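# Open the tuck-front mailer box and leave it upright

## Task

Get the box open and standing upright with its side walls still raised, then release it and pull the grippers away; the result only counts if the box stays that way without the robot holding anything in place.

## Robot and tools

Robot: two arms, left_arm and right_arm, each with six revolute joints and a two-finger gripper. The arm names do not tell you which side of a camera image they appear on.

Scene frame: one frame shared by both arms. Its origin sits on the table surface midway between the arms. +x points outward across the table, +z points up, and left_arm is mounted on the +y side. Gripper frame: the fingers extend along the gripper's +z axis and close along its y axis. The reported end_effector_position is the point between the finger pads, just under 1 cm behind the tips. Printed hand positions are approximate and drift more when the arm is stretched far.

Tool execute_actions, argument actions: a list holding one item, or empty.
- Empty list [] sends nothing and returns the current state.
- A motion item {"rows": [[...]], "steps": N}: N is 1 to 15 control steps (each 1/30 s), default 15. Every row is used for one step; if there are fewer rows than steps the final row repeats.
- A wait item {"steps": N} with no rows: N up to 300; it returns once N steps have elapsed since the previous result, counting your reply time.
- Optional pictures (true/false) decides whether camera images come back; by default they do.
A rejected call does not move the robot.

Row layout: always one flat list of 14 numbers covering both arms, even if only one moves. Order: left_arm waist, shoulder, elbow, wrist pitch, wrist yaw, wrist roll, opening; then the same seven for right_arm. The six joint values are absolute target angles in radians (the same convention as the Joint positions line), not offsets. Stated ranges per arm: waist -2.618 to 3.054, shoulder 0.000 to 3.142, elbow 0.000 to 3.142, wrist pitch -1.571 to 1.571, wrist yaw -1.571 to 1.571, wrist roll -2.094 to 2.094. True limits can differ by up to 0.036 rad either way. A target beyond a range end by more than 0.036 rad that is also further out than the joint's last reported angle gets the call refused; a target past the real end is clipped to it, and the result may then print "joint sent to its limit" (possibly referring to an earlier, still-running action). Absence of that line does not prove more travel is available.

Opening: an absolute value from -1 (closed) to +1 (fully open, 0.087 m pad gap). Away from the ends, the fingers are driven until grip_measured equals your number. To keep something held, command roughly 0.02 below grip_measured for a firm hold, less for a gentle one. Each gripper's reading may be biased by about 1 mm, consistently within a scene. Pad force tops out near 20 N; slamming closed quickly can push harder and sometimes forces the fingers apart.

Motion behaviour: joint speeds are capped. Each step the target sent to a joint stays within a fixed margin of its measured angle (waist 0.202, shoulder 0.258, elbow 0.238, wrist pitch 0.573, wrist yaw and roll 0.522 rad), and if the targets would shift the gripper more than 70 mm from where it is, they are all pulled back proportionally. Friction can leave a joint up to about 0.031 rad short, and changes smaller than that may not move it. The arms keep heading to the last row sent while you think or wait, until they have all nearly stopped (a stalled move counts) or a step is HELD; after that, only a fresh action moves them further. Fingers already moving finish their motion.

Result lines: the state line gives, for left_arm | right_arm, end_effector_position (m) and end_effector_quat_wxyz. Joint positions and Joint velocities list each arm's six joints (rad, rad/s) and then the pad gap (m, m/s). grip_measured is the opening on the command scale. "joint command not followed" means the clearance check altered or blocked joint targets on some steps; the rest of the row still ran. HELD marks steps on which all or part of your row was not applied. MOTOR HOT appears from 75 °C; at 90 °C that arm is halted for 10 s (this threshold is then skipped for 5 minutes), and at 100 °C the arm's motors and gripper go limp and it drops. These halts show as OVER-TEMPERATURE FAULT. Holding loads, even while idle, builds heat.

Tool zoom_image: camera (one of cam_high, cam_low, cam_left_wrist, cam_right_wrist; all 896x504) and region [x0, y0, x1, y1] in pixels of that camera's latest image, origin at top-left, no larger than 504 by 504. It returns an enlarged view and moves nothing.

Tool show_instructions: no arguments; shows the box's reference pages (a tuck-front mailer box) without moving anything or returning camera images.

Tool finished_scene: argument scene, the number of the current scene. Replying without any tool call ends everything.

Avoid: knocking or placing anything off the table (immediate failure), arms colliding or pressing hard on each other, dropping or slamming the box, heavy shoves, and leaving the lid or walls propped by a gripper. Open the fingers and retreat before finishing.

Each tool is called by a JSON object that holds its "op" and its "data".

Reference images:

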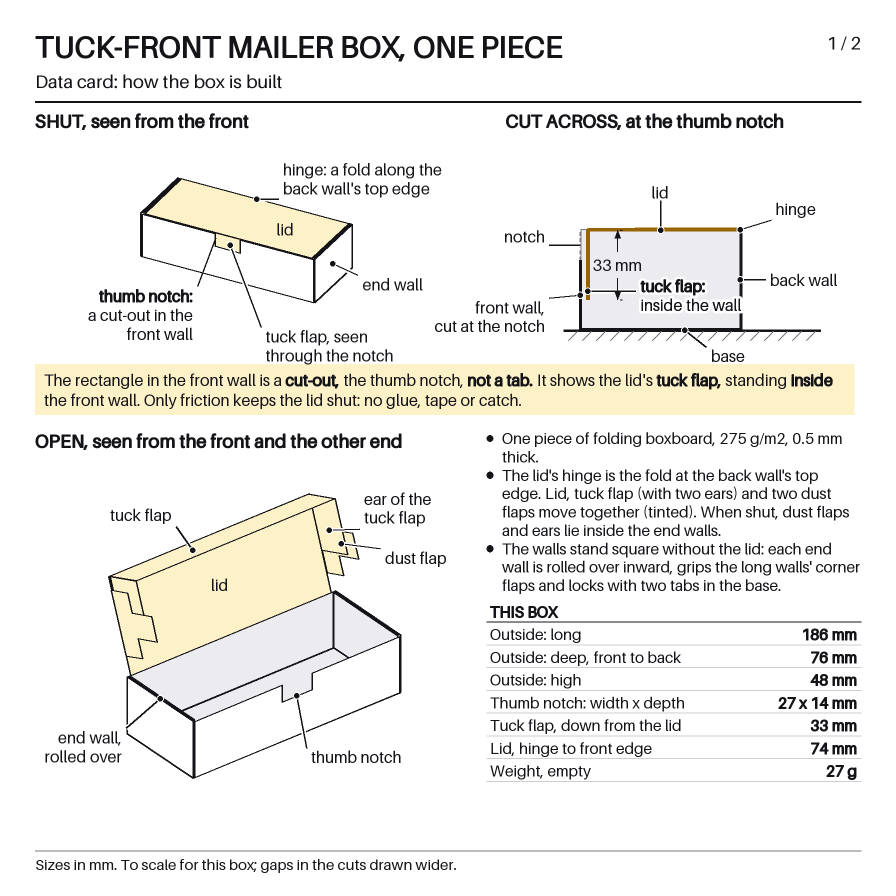

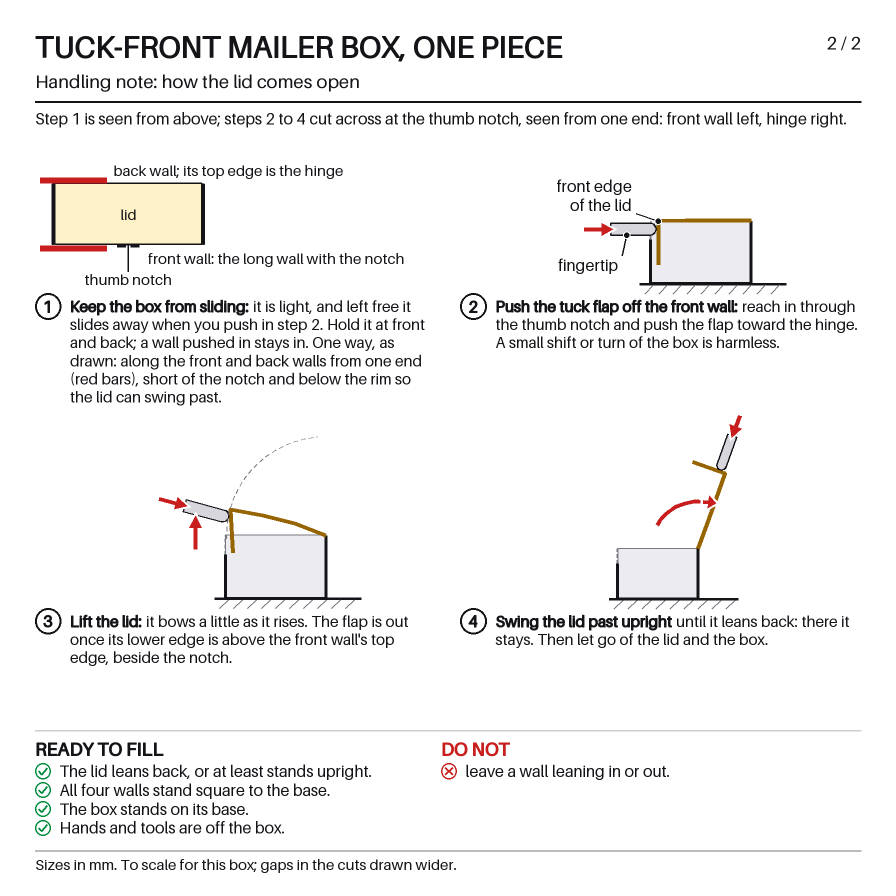

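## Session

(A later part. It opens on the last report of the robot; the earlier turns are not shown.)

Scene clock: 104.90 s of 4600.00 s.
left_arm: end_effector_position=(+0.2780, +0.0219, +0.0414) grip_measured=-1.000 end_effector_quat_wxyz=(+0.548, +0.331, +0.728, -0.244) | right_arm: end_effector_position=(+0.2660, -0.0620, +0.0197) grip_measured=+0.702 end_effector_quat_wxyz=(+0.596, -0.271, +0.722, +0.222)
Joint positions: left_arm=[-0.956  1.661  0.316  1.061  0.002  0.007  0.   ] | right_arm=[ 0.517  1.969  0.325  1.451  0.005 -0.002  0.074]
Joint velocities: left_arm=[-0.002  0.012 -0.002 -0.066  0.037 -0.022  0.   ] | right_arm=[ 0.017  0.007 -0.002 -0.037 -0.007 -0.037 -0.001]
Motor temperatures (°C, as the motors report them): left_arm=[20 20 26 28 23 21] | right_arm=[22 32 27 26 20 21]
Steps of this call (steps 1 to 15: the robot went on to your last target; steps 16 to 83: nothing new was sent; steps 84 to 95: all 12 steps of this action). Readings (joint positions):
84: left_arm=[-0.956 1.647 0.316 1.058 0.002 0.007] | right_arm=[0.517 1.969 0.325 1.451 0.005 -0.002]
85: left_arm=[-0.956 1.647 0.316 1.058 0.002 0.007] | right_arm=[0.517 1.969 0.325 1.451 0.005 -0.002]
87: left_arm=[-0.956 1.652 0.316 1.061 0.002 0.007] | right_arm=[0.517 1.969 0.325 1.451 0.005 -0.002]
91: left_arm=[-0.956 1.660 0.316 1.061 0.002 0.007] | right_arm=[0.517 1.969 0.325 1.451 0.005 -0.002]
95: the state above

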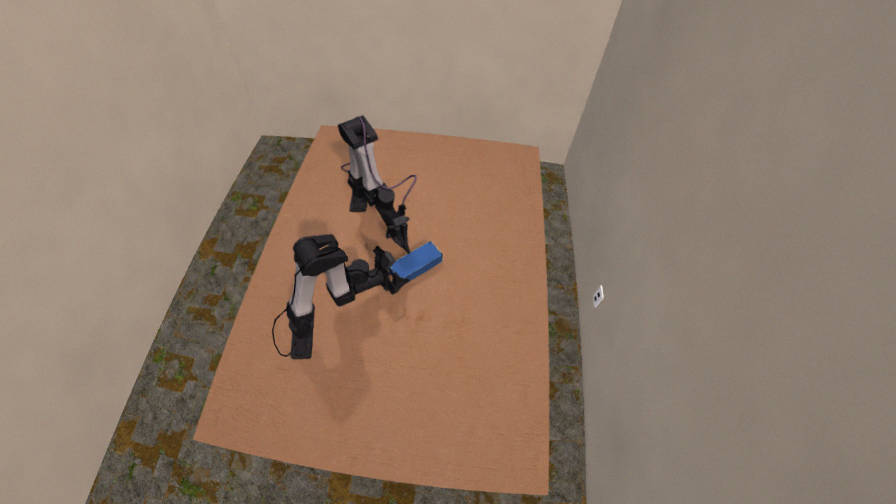

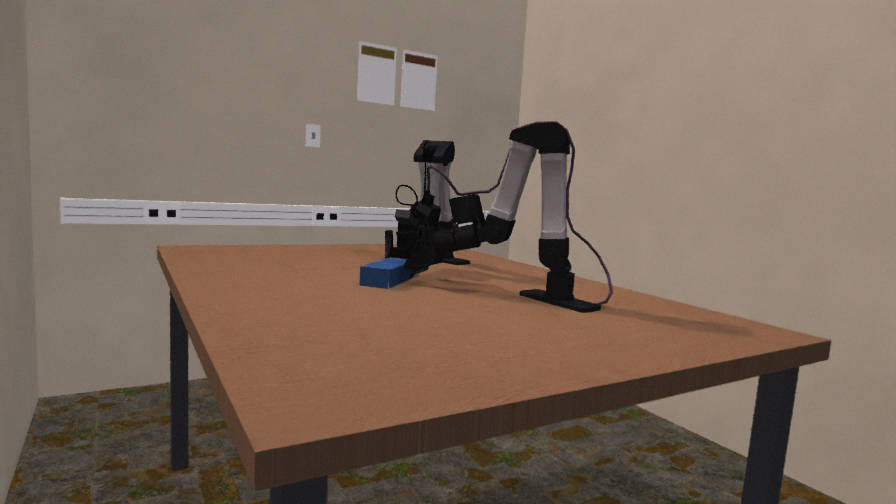

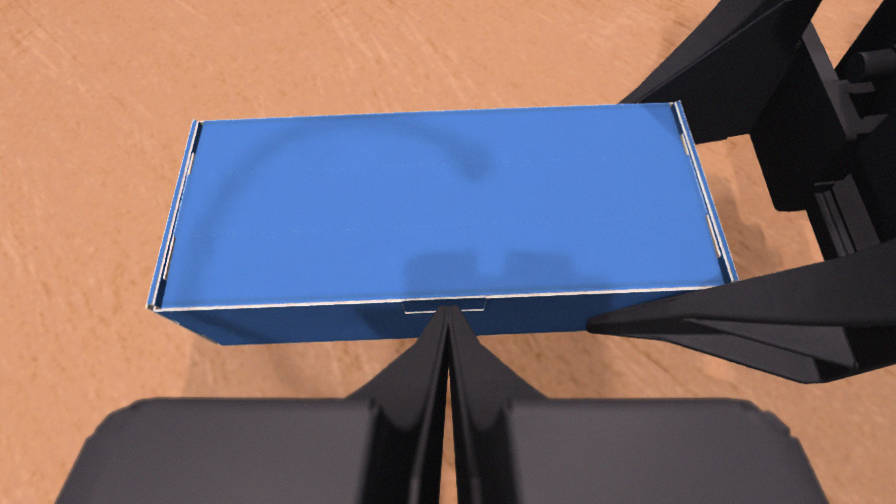

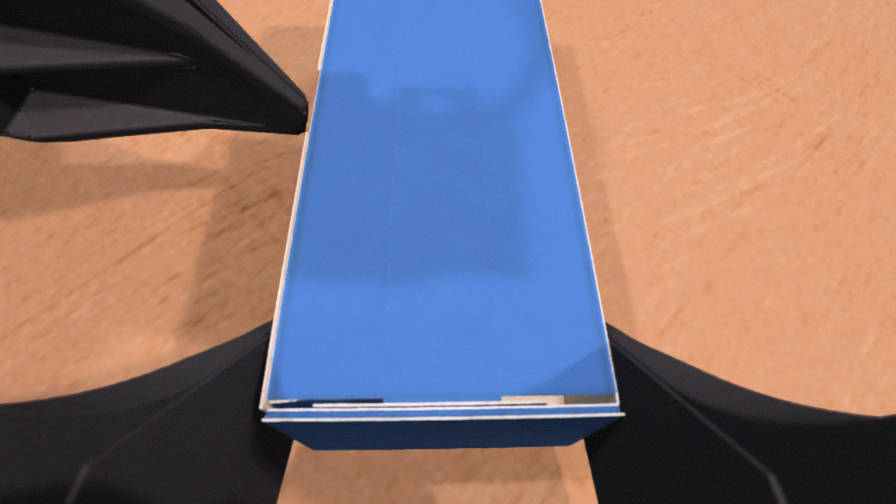

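{"op": "execute_actions", "data": {"actions": [{"rows": [[-0.945,1.686,0.334,1.06,0,0,-1, 0.513,1.985,0.305,1.462,0,0,0.70],[-0.945,1.69,0.337,1.06,0,0,-1, 0.513,1.985,0.305,1.462,0,0,0.70],[-0.945,1.693,0.34,1.06,0,0,-1, 0.513,1.985,0.305,1.462,0,0,0.70],[-0.945,1.696,0.343,1.06,0,0,-1, 0.513,1.985,0.305,1.462,0,0,0.70],[-0.945,1.699,0.346,1.06,0,0,-1, 0.513,1.985,0.305,1.462,0,0,0.70],[-0.945,1.702,0.349,1.06,0,0,-1, 0.513,1.985,0.305,1.462,0,0,0.70],[-0.945,1.705,0.352,1.06,0,0,-1, 0.513,1.985,0.305,1.462,0,0,0.70],[-0.945,1.708,0.355,1.06,0,0,-1, 0.513,1.985,0.305,1.462,0,0,0.70],[-0.945,1.711,0.358,1.06,0,0,-1, 0.513,1.985,0.305,1.462,0,0,0.70],[-0.945,1.713,0.361,1.06,0,0,-1, 0.513,1.985,0.305,1.462,0,0,0.70]], "steps": 15}]}}

Scene clock: 107.97 s of 4600.00 s.
left_arm: end_effector_position=(+0.2826, +0.0174, +0.0390) grip_measured=-1.000 end_effector_quat_wxyz=(+0.547, +0.331, +0.730, -0.243) | right_arm: end_effector_position=(+0.2679, -0.0641, +0.0197) grip_measured=+0.702 end_effector_quat_wxyz=(+0.598, -0.267, +0.724, +0.218)
Joint positions: left_arm=[-0.956  1.691  0.342  1.061 -0.     0.007  0.   ] | right_arm=[ 0.514  1.969  0.325  1.452  0.015 -0.002  0.074]
Joint velocities: left_arm=[ 0.012 -0.007 -0.017 -0.007  0.022  0.081  0.   ] | right_arm=[-0.007 -0.002  0.002 -0.007 -0.007 -0.007 -0.001]
Motor temperatures (°C, as the motors report them): left_arm=[20 20 26 28 23 21] | right_arm=[22 32 27 27 20 21]
Steps of this call (steps 1 to 15: the robot went on to your last target; steps 16 to 77: nothing new was sent; steps 78 to 92: all 15 steps of this action). Readings (joint positions):
78: left_arm=[-0.956 1.661 0.316 1.061 0.002 0.007] | right_arm=[0.517 1.969 0.325 1.451 0.005 -0.002]
79: left_arm=[-0.956 1.661 0.316 1.061 0.002 0.007] | right_arm=[0.517 1.969 0.325 1.451 0.005 -0.002]
81: left_arm=[-0.956 1.666 0.321 1.061 0.002 0.007] | right_arm=[0.517 1.969 0.325 1.451 0.005 -0.002]
85: left_arm=[-0.956 1.681 0.333 1.061 0.001 0.007] | right_arm=[0.516 1.969 0.325 1.451 0.008 -0.002]
92: the state above

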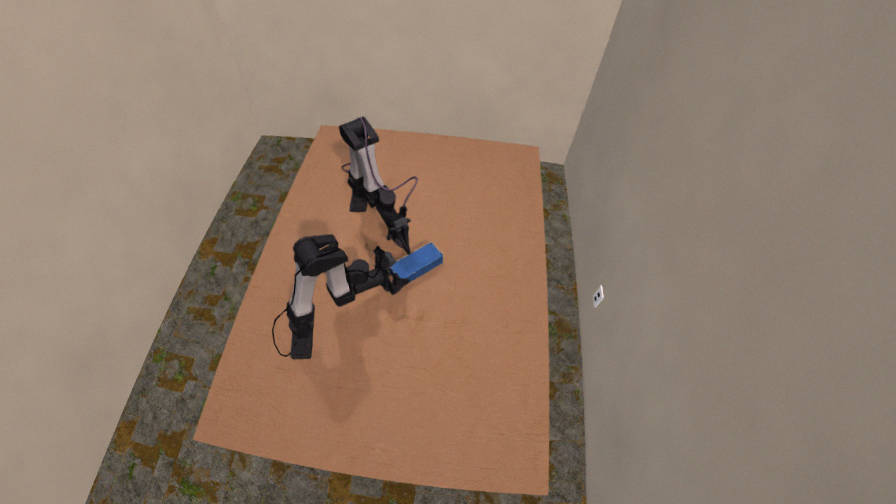

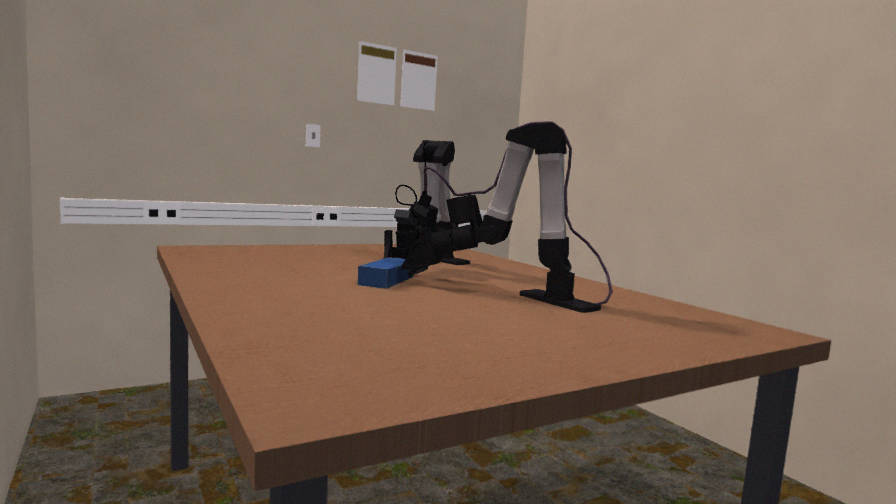

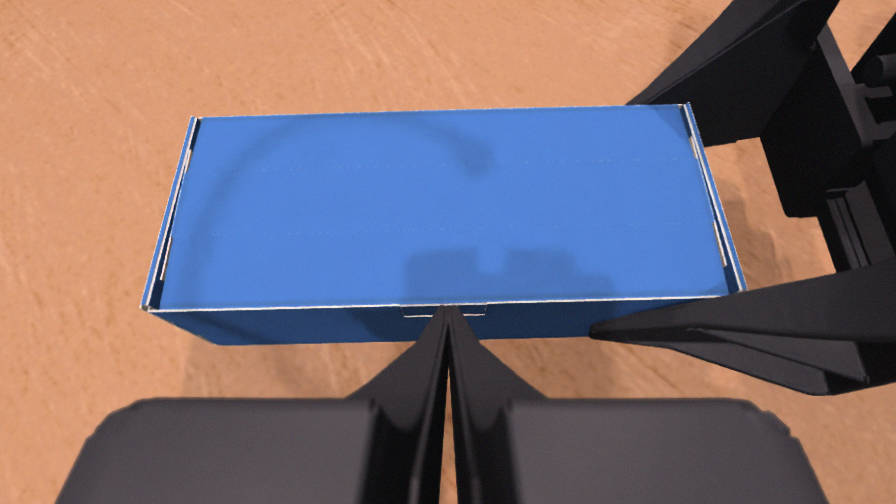

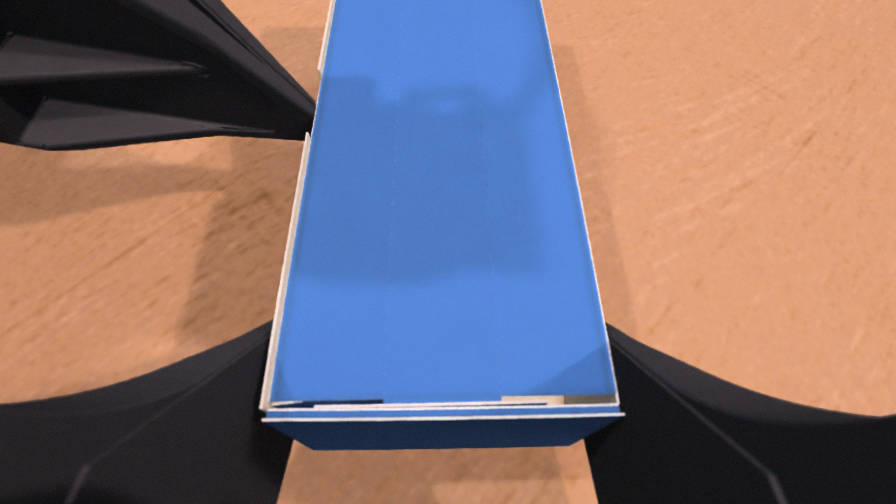

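{"op": "execute_actions", "data": {"actions": [{"rows": [[-0.945,1.69,0.363,1.065,0,0,-1, 0.52,1.985,0.305,1.462,-0.005,0,0.70],[-0.945,1.68,0.363,1.065,0,0,-1, 0.522,1.985,0.305,1.462,-0.01,0,0.70],[-0.945,1.675,0.363,1.065,0,0,-1, 0.522,1.985,0.305,1.462,-0.01,0,0.70],[-0.945,1.671,0.363,1.065,0,0,-1, 0.522,1.985,0.305,1.462,-0.01,0,0.70],[-0.945,1.667,0.363,1.065,0,0,-1, 0.522,1.985,0.305,1.462,-0.01,0,0.70],[-0.945,1.663,0.363,1.065,0,0,-1, 0.522,1.985,0.305,1.462,-0.01,0,0.70],[-0.945,1.659,0.363,1.065,0,0,-1, 0.522,1.985,0.305,1.462,-0.01,0,0.70],[-0.945,1.655,0.363,1.065,0,0,-1, 0.522,1.985,0.305,1.462,-0.01,0,0.70],[-0.945,1.651,0.363,1.065,0,0,-1, 0.522,1.985,0.305,1.462,-0.01,0,0.70],[-0.945,1.647,0.363,1.065,0,0,-1, 0.522,1.985,0.305,1.462,-0.01,0,0.70],[-0.945,1.643,0.363,1.065,0,0,-1, 0.522,1.985,0.305,1.462,-0.01,0,0.70],[-0.945,1.64,0.363,1.065,0,0,-1, 0.522,1.985,0.305,1.462,-0.01,0,0.70]], "steps": 15}]}}

Scene clock: 111.00 s of 4600.00 s.
left_arm: end_effector_position=(+0.2834, +0.0173, +0.0474) grip_measured=-1.000 end_effector_quat_wxyz=(+0.553, +0.328, +0.726, -0.244) | right_arm: end_effector_position=(+0.2688, -0.0634, +0.0229) grip_measured=+0.702 end_effector_quat_wxyz=(+0.603, -0.266, +0.720, +0.219)
Joint positions: left_arm=[-0.956  1.659  0.342  1.046 -0.004  0.007  0.   ] | right_arm=[ 0.514  1.969  0.325  1.465  0.015 -0.002  0.074]
Joint velocities: left_arm=[-0.007 -0.037 -0.002 -0.022 -0.037  0.007  0.   ] | right_arm=[-0.027  0.007 -0.002  0.095  0.037  0.007 -0.001]
Motor temperatures (°C, as the motors report them): left_arm=[20 20 26 28 23 21] | right_arm=[22 32 27 28 20 21]
Steps of this call (steps 1 to 15: the robot went on to your last target; steps 16 to 76: nothing new was sent; steps 77 to 91: all 15 steps of this action). Readings (joint positions):
77: left_arm=[-0.956 1.691 0.342 1.061 -0.000 0.007] | right_arm=[0.514 1.969 0.325 1.452 0.015 -0.002]
78: left_arm=[-0.956 1.691 0.342 1.061 -0.000 0.007] | right_arm=[0.514 1.969 0.325 1.452 0.015 -0.002]
80: left_arm=[-0.956 1.691 0.342 1.061 -0.000 0.007] | right_arm=[0.514 1.969 0.325 1.452 0.015 -0.002]
84: left_arm=[-0.956 1.680 0.342 1.058 -0.001 0.007] | right_arm=[0.514 1.969 0.325 1.452 0.015 -0.002]
91: the state above

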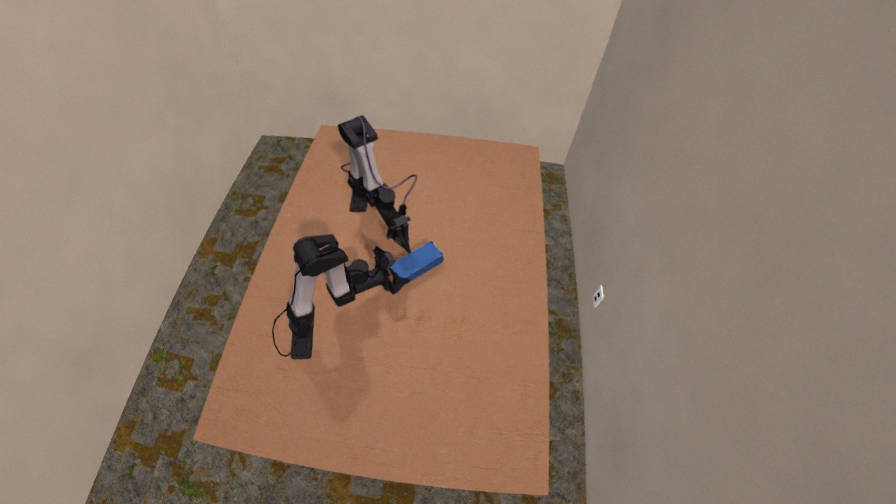

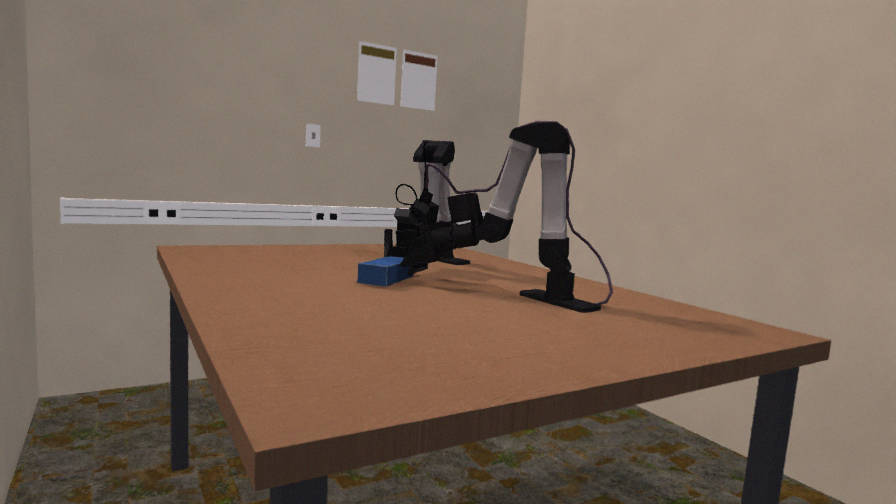

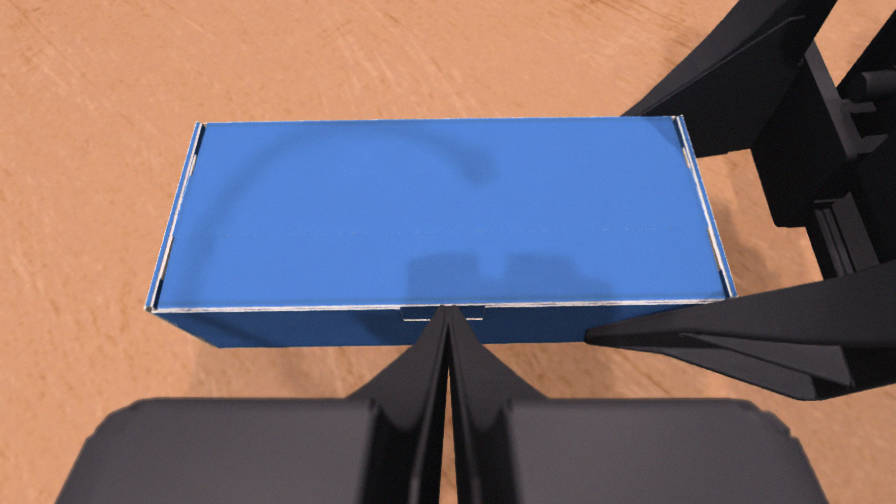

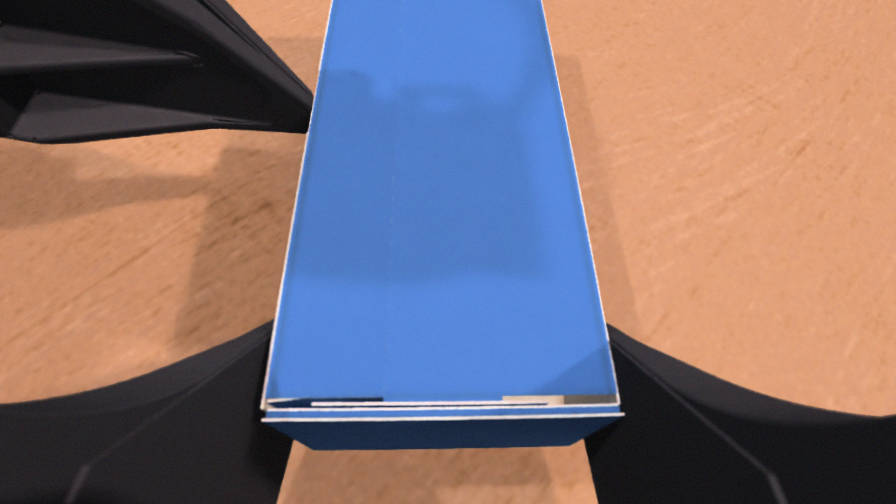

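{"op": "execute_actions", "data": {"actions": [{"rows": [[-0.945,1.64,0.365,1.07,0,0,-1, 0.525,1.985,0.305,1.45,-0.015,0,0.70],[-0.945,1.64,0.367,1.075,0,0,-1, 0.525,1.985,0.305,1.445,-0.02,0,0.70],[-0.945,1.638,0.368,1.08,0,0,-1, 0.525,1.985,0.305,1.44,-0.025,0,0.70],[-0.945,1.636,0.368,1.083,0,0,-1, 0.525,1.985,0.305,1.435,-0.03,0,0.70],[-0.945,1.634,0.368,1.086,0,0,-1, 0.525,1.985,0.305,1.43,-0.03,0,0.70],[-0.945,1.632,0.368,1.089,0,0,-1, 0.525,1.985,0.305,1.425,-0.03,0,0.70],[-0.945,1.63,0.368,1.092,0,0,-1, 0.525,1.985,0.305,1.42,-0.03,0,0.70],[-0.945,1.628,0.368,1.095,0,0,-1, 0.525,1.985,0.305,1.415,-0.03,0,0.70],[-0.945,1.626,0.368,1.095,0,0,-1, 0.525,1.985,0.305,1.41,-0.03,0,0.70],[-0.945,1.624,0.368,1.095,0,0,-1, 0.525,1.985,0.305,1.41,-0.03,0,0.70]], "steps": 15}]}}

Scene clock: 113.13 s of 4600.00 s.
left_arm: end_effector_position=(+0.2892, +0.0107, +0.0689) grip_measured=-1.000 end_effector_quat_wxyz=(+0.579, +0.319, +0.706, -0.256) | right_arm: end_effector_position=(+0.2659, -0.0621, +0.0192) grip_measured=+0.702 end_effector_quat_wxyz=(+0.595, -0.272, +0.723, +0.223)
Joint positions: left_arm=[-0.956  1.636  0.355  1.082 -0.004  0.007  0.   ] | right_arm=[ 0.514  1.969  0.325  1.449 -0.001 -0.002  0.074]
Joint velocities: left_arm=[-0.012 -0.042  0.042  0.139 -0.007 -0.081  0.   ] | right_arm=[ 0.002 -0.037  0.012 -0.037 -0.095 -0.007  0.001]
Motor temperatures (°C, as the motors report them): left_arm=[20 21 26 28 23 21] | right_arm=[22 31 27 28 20 21]
Steps of this call (steps 1 to 15: the robot went on to your last target; steps 16 to 49: nothing new was sent; steps 50 to 64: all 15 steps of this action). Readings (joint positions):
50: left_arm=[-0.956 1.659 0.342 1.045 -0.004 0.007] | right_arm=[0.514 1.969 0.325 1.465 0.015 -0.002]
51: left_arm=[-0.956 1.659 0.342 1.045 -0.004 0.007] | right_arm=[0.514 1.969 0.325 1.465 0.015 -0.002]
53: left_arm=[-0.956 1.659 0.342 1.045 -0.004 0.007] | right_arm=[0.514 1.969 0.325 1.465 0.015 -0.002]
57: left_arm=[-0.956 1.658 0.342 1.046 -0.004 0.007] | right_arm=[0.514 1.969 0.325 1.461 0.015 -0.002]
64: the state above

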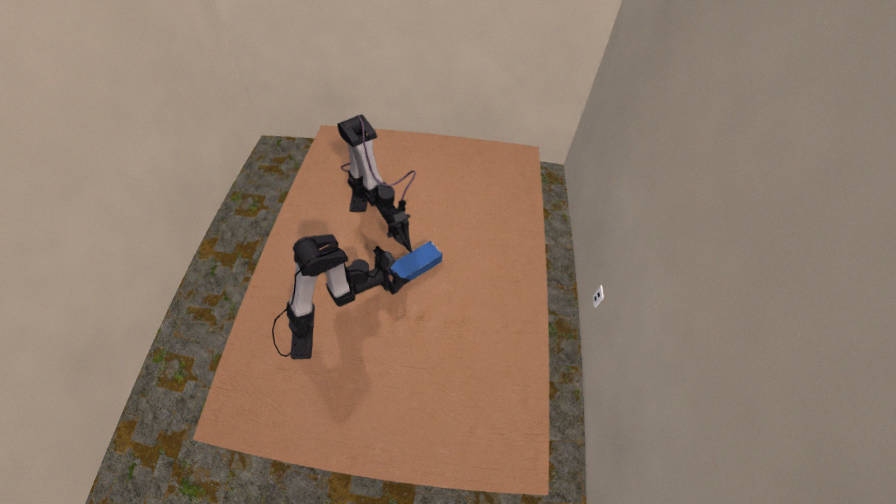

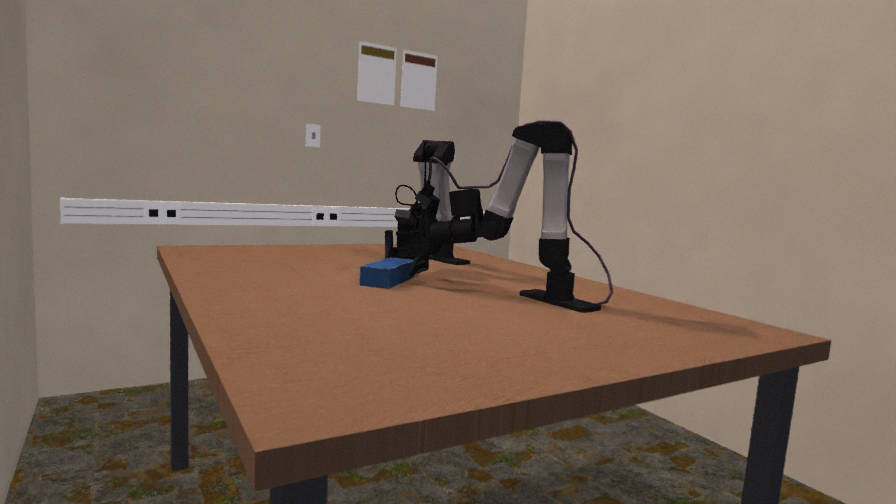

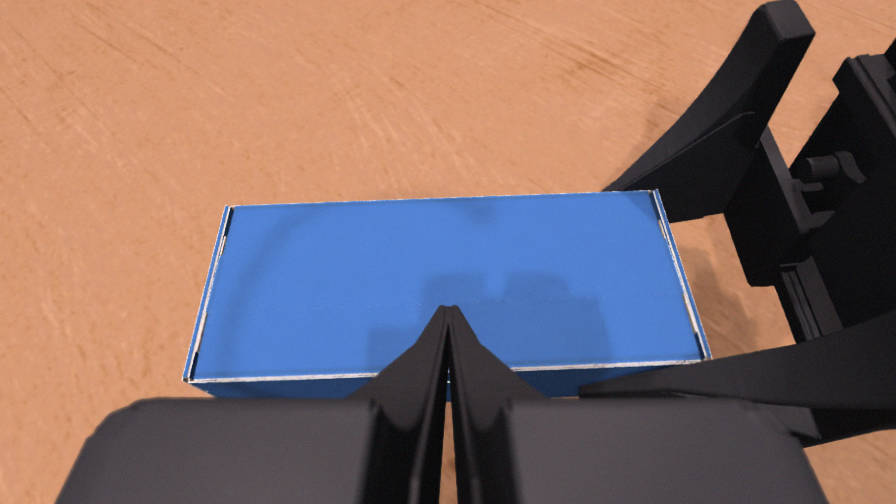

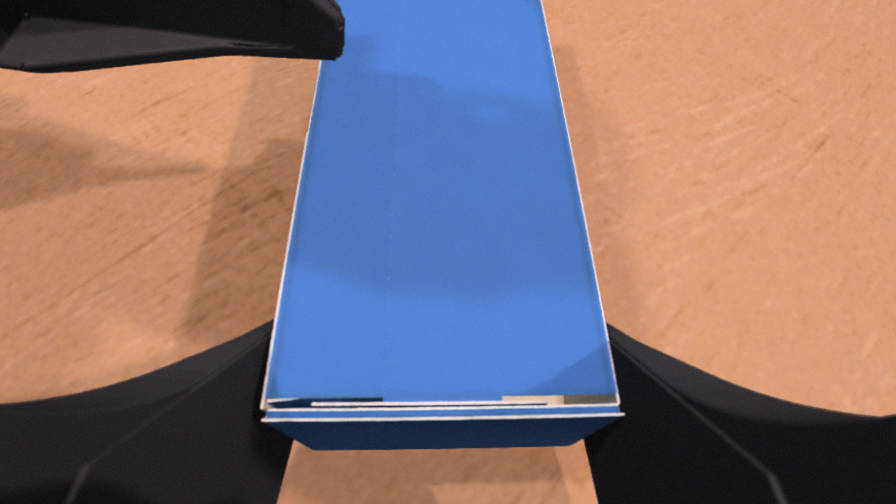

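{"op": "execute_actions", "data": {"actions": [{"rows": [[-0.945,1.61,0.335,1.06,0,0,-1, 0.52,1.985,0.305,1.44,0,0,0.72],[-0.945,1.595,0.33,1.03,0,0,-1, 0.52,1.985,0.305,1.44,0,0,0.74],[-0.945,1.58,0.325,1.0,0,0,-1, 0.52,1.985,0.305,1.435,0,0,0.76],[-0.945,1.565,0.325,0.97,0,0,-1, 0.52,1.985,0.305,1.43,0,0,0.77],[-0.945,1.55,0.325,0.94,0,0,-1, 0.52,1.985,0.305,1.425,0,0,0.77],[-0.945,1.54,0.325,0.91,0,0,-1, 0.52,1.985,0.305,1.42,0,0,0.77],[-0.945,1.535,0.325,0.88,0,0,-1, 0.52,1.985,0.305,1.415,0,0,0.77],[-0.945,1.535,0.33,0.85,0,0,-1, 0.52,1.985,0.305,1.41,0,0,0.77],[-0.945,1.535,0.34,0.82,0,0,-1, 0.52,1.985,0.305,1.41,0,0,0.77],[-0.945,1.535,0.35,0.79,0,0,-1, 0.52,1.985,0.305,1.41,0,0,0.77],[-0.945,1.535,0.36,0.77,0,0,-1, 0.52,1.985,0.305,1.41,0,0,0.77],[-0.945,1.535,0.368,0.762,0,0,-1, 0.52,1.985,0.305,1.41,0,0,0.77],[-0.945,1.535,0.376,0.762,0,0,-1, 0.52,1.985,0.305,1.41,0,0,0.77],[-0.945,1.535,0.384,0.762,0,0,-1, 0.52,1.985,0.305,1.41,0,0,0.77],[-0.945,1.535,0.39,0.762,0,0,-1, 0.52,1.985,0.305,1.41,0,0,0.77]], "steps": 15}], "pictures": false}}

{"op": "execute_actions", "data": {"actions": [{"steps": 12}]}}

Scene clock: 119.17 s of 4600.00 s.
left_arm: end_effector_position=(+0.2749, +0.0268, +0.0458) grip_measured=-1.000 end_effector_quat_wxyz=(+0.520, +0.339, +0.750, -0.229) | right_arm: end_effector_position=(+0.2637, -0.0627, +0.0138) grip_measured=+0.770 end_effector_quat_wxyz=(+0.586, -0.277, +0.729, +0.222)
Joint positions: left_arm=[-0.956  1.543  0.36   0.82  -0.004  0.007  0.   ] | right_arm=[ 0.514  1.969  0.325  1.426 -0.007 -0.002  0.077]
Joint velocities: left_arm=[-0.012 -0.012  0.188 -0.403 -0.022 -0.007  0.   ] | right_arm=[ 0.007  0.002 -0.007 -0.037  0.007 -0.007 -0.001]
Motor temperatures (°C, as the motors report them): left_arm=[20 21 26 29 23 21] | right_arm=[22 31 26 28 20 21]
Steps of this call (steps 1 to 30: the robot went on to your last target; steps 31 to 90: nothing new was sent; then 2.53 s passed at rest; steps 91 to 105: all 15 steps of this action). Readings (joint positions):
91: left_arm=[-0.956 1.634 0.356 1.091 -0.004 0.007] | right_arm=[0.514 1.969 0.325 1.450 -0.007 -0.002]
92: left_arm=[-0.956 1.628 0.356 1.082 -0.004 0.007] | right_arm=[0.514 1.969 0.325 1.450 -0.007 -0.002]
94: left_arm=[-0.956 1.605 0.351 1.055 -0.004 0.007] | right_arm=[0.514 1.969 0.325 1.449 -0.007 -0.002]
98: left_arm=[-0.956 1.552 0.346 0.976 -0.004 0.007] | right_arm=[0.514 1.969 0.325 1.439 -0.007 -0.002]
105: the state above

Scene clock: 119.57 s of 4600.00 s.
left_arm: end_effector_position=(+0.2757, +0.0259, +0.0443) grip_measured=-1.000 end_effector_quat_wxyz=(+0.512, +0.341, +0.755, -0.226) | right_arm: end_effector_position=(+0.2636, -0.0627, +0.0137) grip_measured=+0.770 end_effector_quat_wxyz=(+0.586, -0.277, +0.729, +0.222)
Joint positions: left_arm=[-0.956  1.543  0.378  0.783 -0.004  0.007  0.   ] | right_arm=[ 0.514  1.969  0.325  1.426 -0.007 -0.002  0.077]
Joint velocities: left_arm=[ 0.017 -0.002 -0.007  0.066 -0.051  0.11   0.   ] | right_arm=[-0.002  0.017  0.002 -0.125 -0.007 -0.022 -0.001]
Motor temperatures (°C, as the motors report them): left_arm=[20 21 26 29 23 21] | right_arm=[22 31 26 28 20 21]
Steps of this call (steps 1 to 12: the robot went on to your last target). Readings (joint positions):
1: left_arm=[-0.956 1.543 0.366 0.811 -0.004 0.007] | right_arm=[0.514 1.969 0.325 1.426 -0.007 -0.002]
2: left_arm=[-0.956 1.543 0.371 0.805 -0.004 0.007] | right_arm=[0.514 1.969 0.325 1.426 -0.007 -0.002]
4: left_arm=[-0.956 1.543 0.377 0.799 -0.004 0.007] | right_arm=[0.514 1.969 0.325 1.426 -0.007 -0.002]
8: left_arm=[-0.956 1.543 0.378 0.788 -0.004 0.007] | right_arm=[0.514 1.969 0.325 1.426 -0.007 -0.002]
12: the state above

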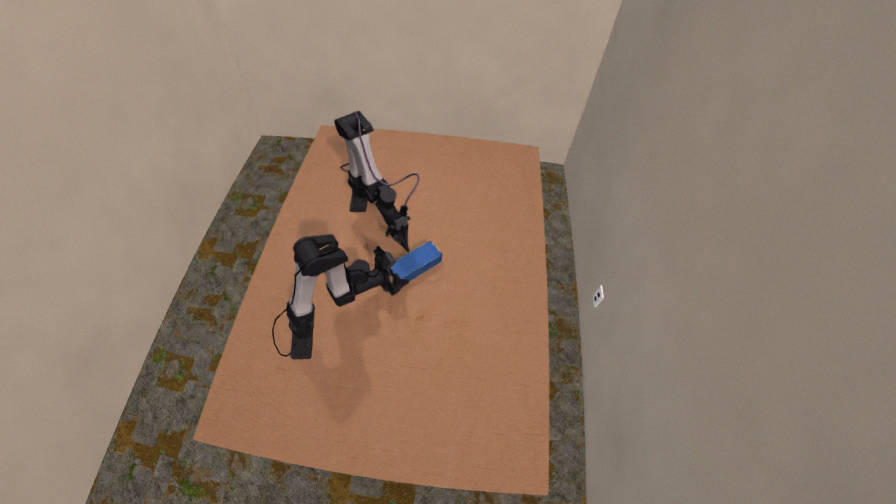

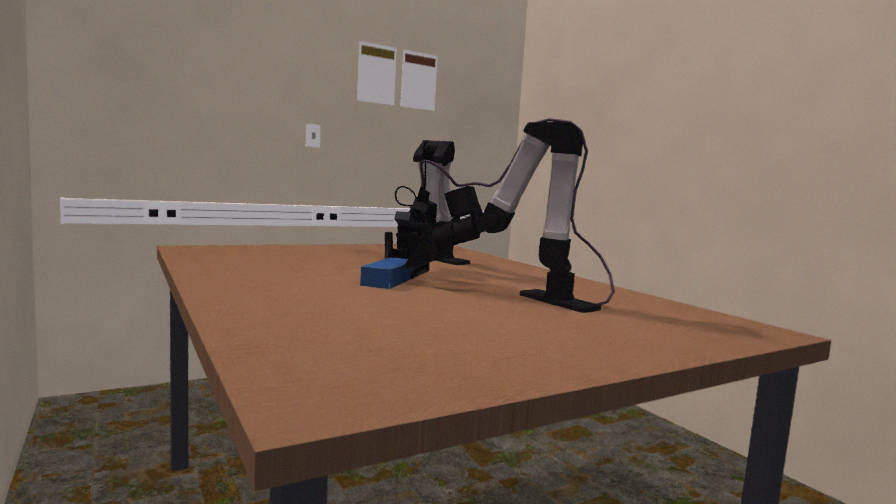

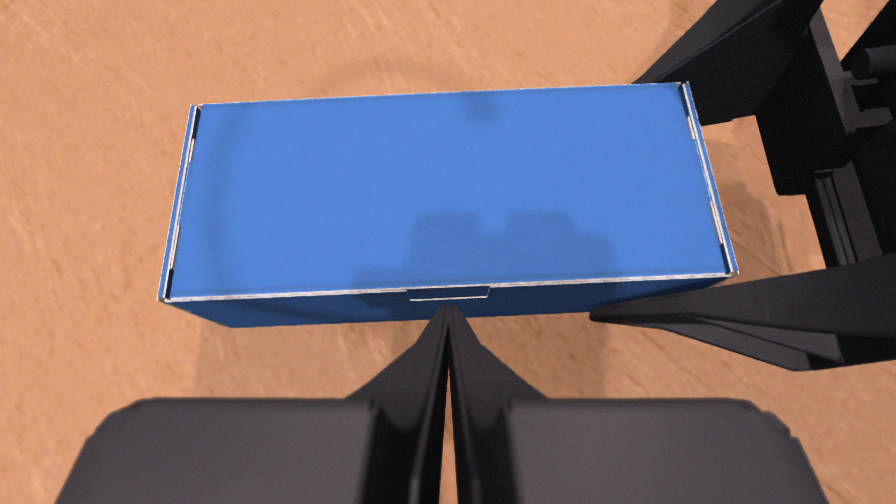

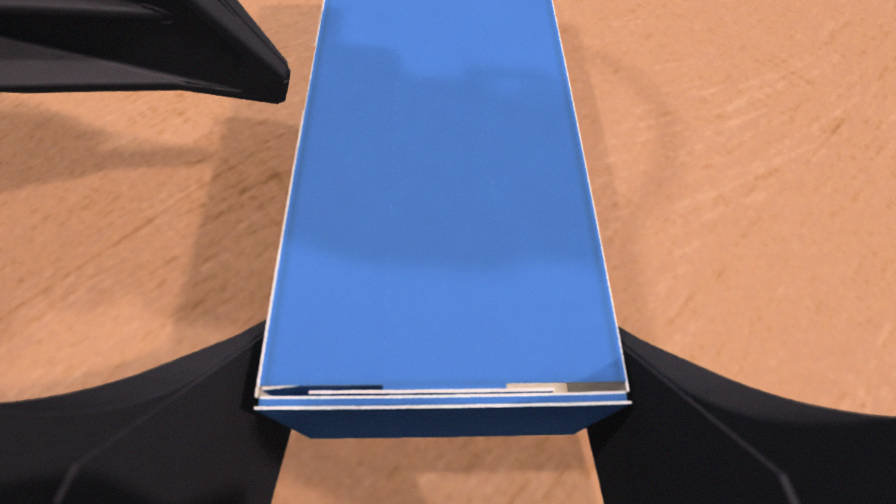

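{"op": "execute_actions", "data": {"actions": [{"rows": [[-0.945,1.555,0.39,0.77,0,0,-1, 0.52,1.985,0.305,1.42,0,0,0.76],[-0.945,1.562,0.39,0.77,0,0,-1, 0.52,1.985,0.305,1.42,0,0,0.75],[-0.945,1.568,0.39,0.77,0,0,-1, 0.52,1.985,0.305,1.42,0,0,0.745],[-0.945,1.572,0.39,0.77,0,0,-1, 0.52,1.985,0.305,1.42,0,0,0.74],[-0.945,1.574,0.39,0.77,0,0,-1, 0.52,1.985,0.305,1.42,0,0,0.735],[-0.945,1.574,0.39,0.77,0,0,-1, 0.52,1.985,0.305,1.42,0,0,0.73],[-0.945,1.574,0.39,0.77,0,0,-1, 0.52,1.985,0.305,1.42,0,0,0.725],[-0.945,1.574,0.39,0.77,0,0,-1, 0.52,1.985,0.305,1.42,0,0,0.72],[-0.945,1.574,0.39,0.77,0,0,-1, 0.52,1.985,0.305,1.42,0,0,0.715]], "steps": 14}]}}

{"op": "zoom_image", "data": {"camera": "cam_low", "region": [370, 240, 440, 295]}}

Scene clock: 121.27 s of 4600.00 s.
left_arm: end_effector_position=(+0.2749, +0.0268, +0.0398) grip_measured=-1.000 end_effector_quat_wxyz=(+0.507, +0.343, +0.758, -0.224) | right_arm: end_effector_position=(+0.2636, -0.0627, +0.0137) grip_measured=+0.717 end_effector_quat_wxyz=(+0.586, -0.277, +0.729, +0.222)
Joint positions: left_arm=[-0.956  1.554  0.378  0.781 -0.004  0.007  0.   ] | right_arm=[ 0.514  1.969  0.325  1.426 -0.007 -0.002  0.075]
Joint velocities: left_arm=[ 0.002 -0.002 -0.007  0.007 -0.022 -0.022  0.   ] | right_arm=[ 0.007 -0.007 -0.012 -0.022 -0.051  0.037  0.   ]
Motor temperatures (°C, as the motors report them): left_arm=[20 21 26 29 23 21] | right_arm=[22 31 26 28 20 21]
Steps of this call (steps 1 to 30: the robot went on to your last target; steps 31 to 37: nothing new was sent; steps 38 to 51: all 14 steps of this action). Readings (joint positions):
38: left_arm=[-0.956 1.543 0.378 0.781 -0.004 0.007] | right_arm=[0.514 1.969 0.325 1.426 -0.007 -0.002]
39: left_arm=[-0.956 1.543 0.378 0.781 -0.004 0.007] | right_arm=[0.514 1.969 0.325 1.426 -0.007 -0.002]
41: left_arm=[-0.956 1.543 0.378 0.781 -0.004 0.007] | right_arm=[0.514 1.969 0.325 1.426 -0.007 -0.002]
45: left_arm=[-0.956 1.552 0.378 0.781 -0.004 0.007] | right_arm=[0.514 1.969 0.325 1.426 -0.007 -0.002]
51: the state above

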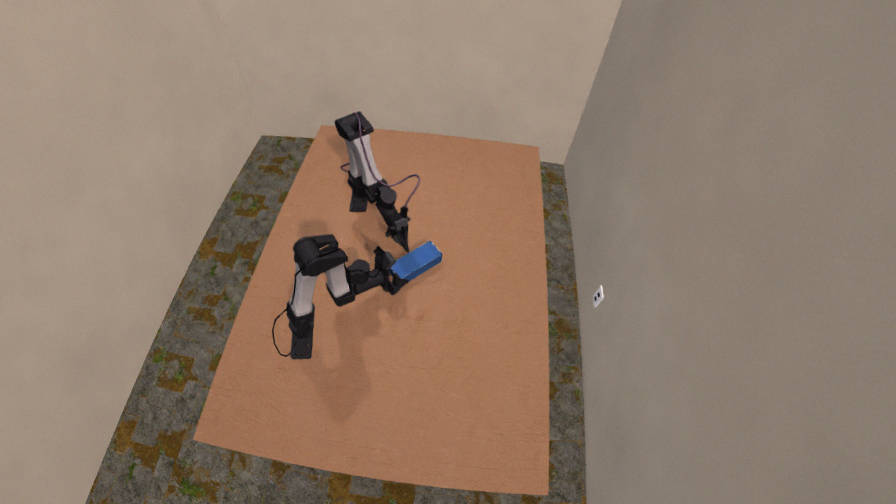

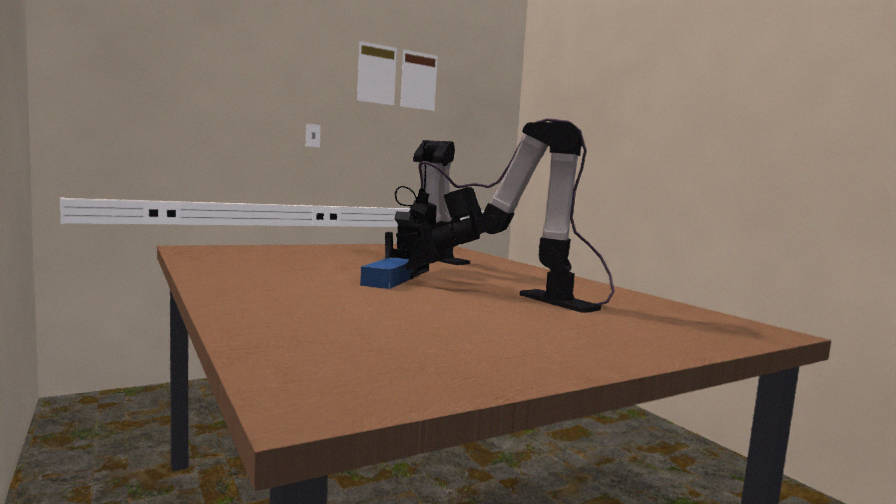

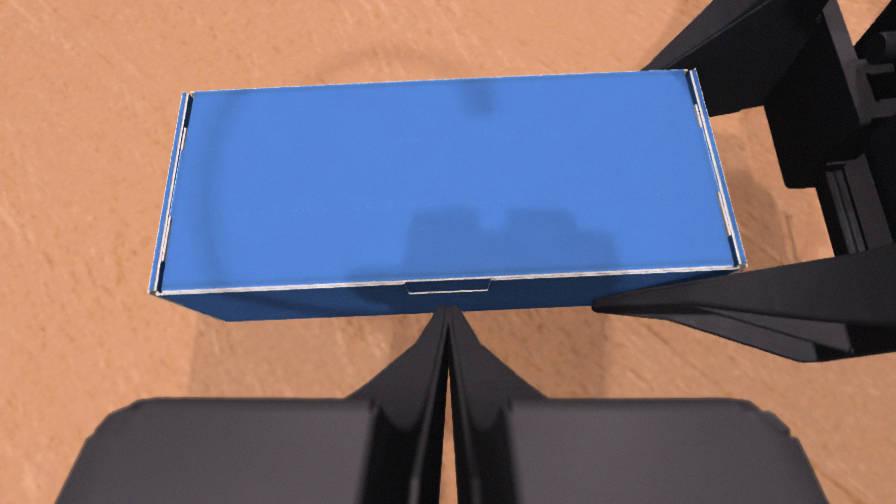

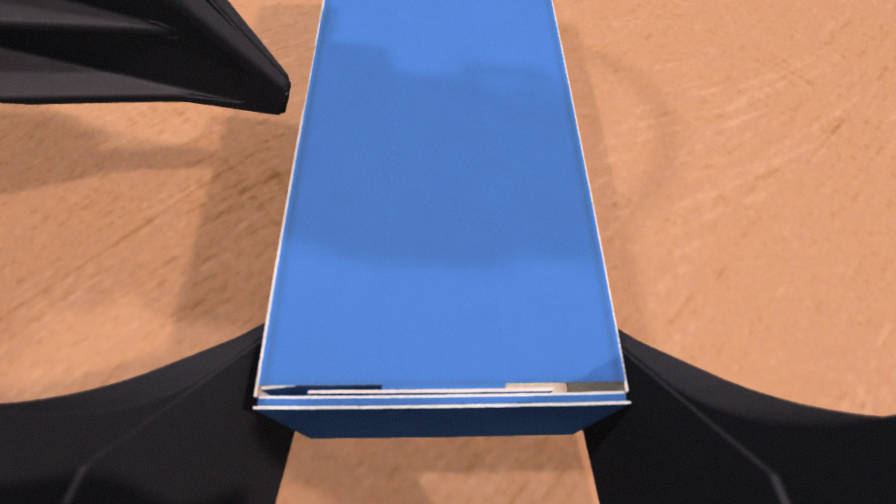

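Region (370, 240, 440, 295) of cam_low's 896x504 image, scaled by 7.200, with more detail than that image has; it fills the top 396 rows of this view, and the rest is white.

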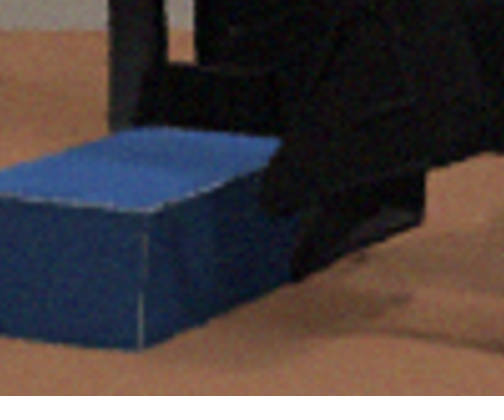

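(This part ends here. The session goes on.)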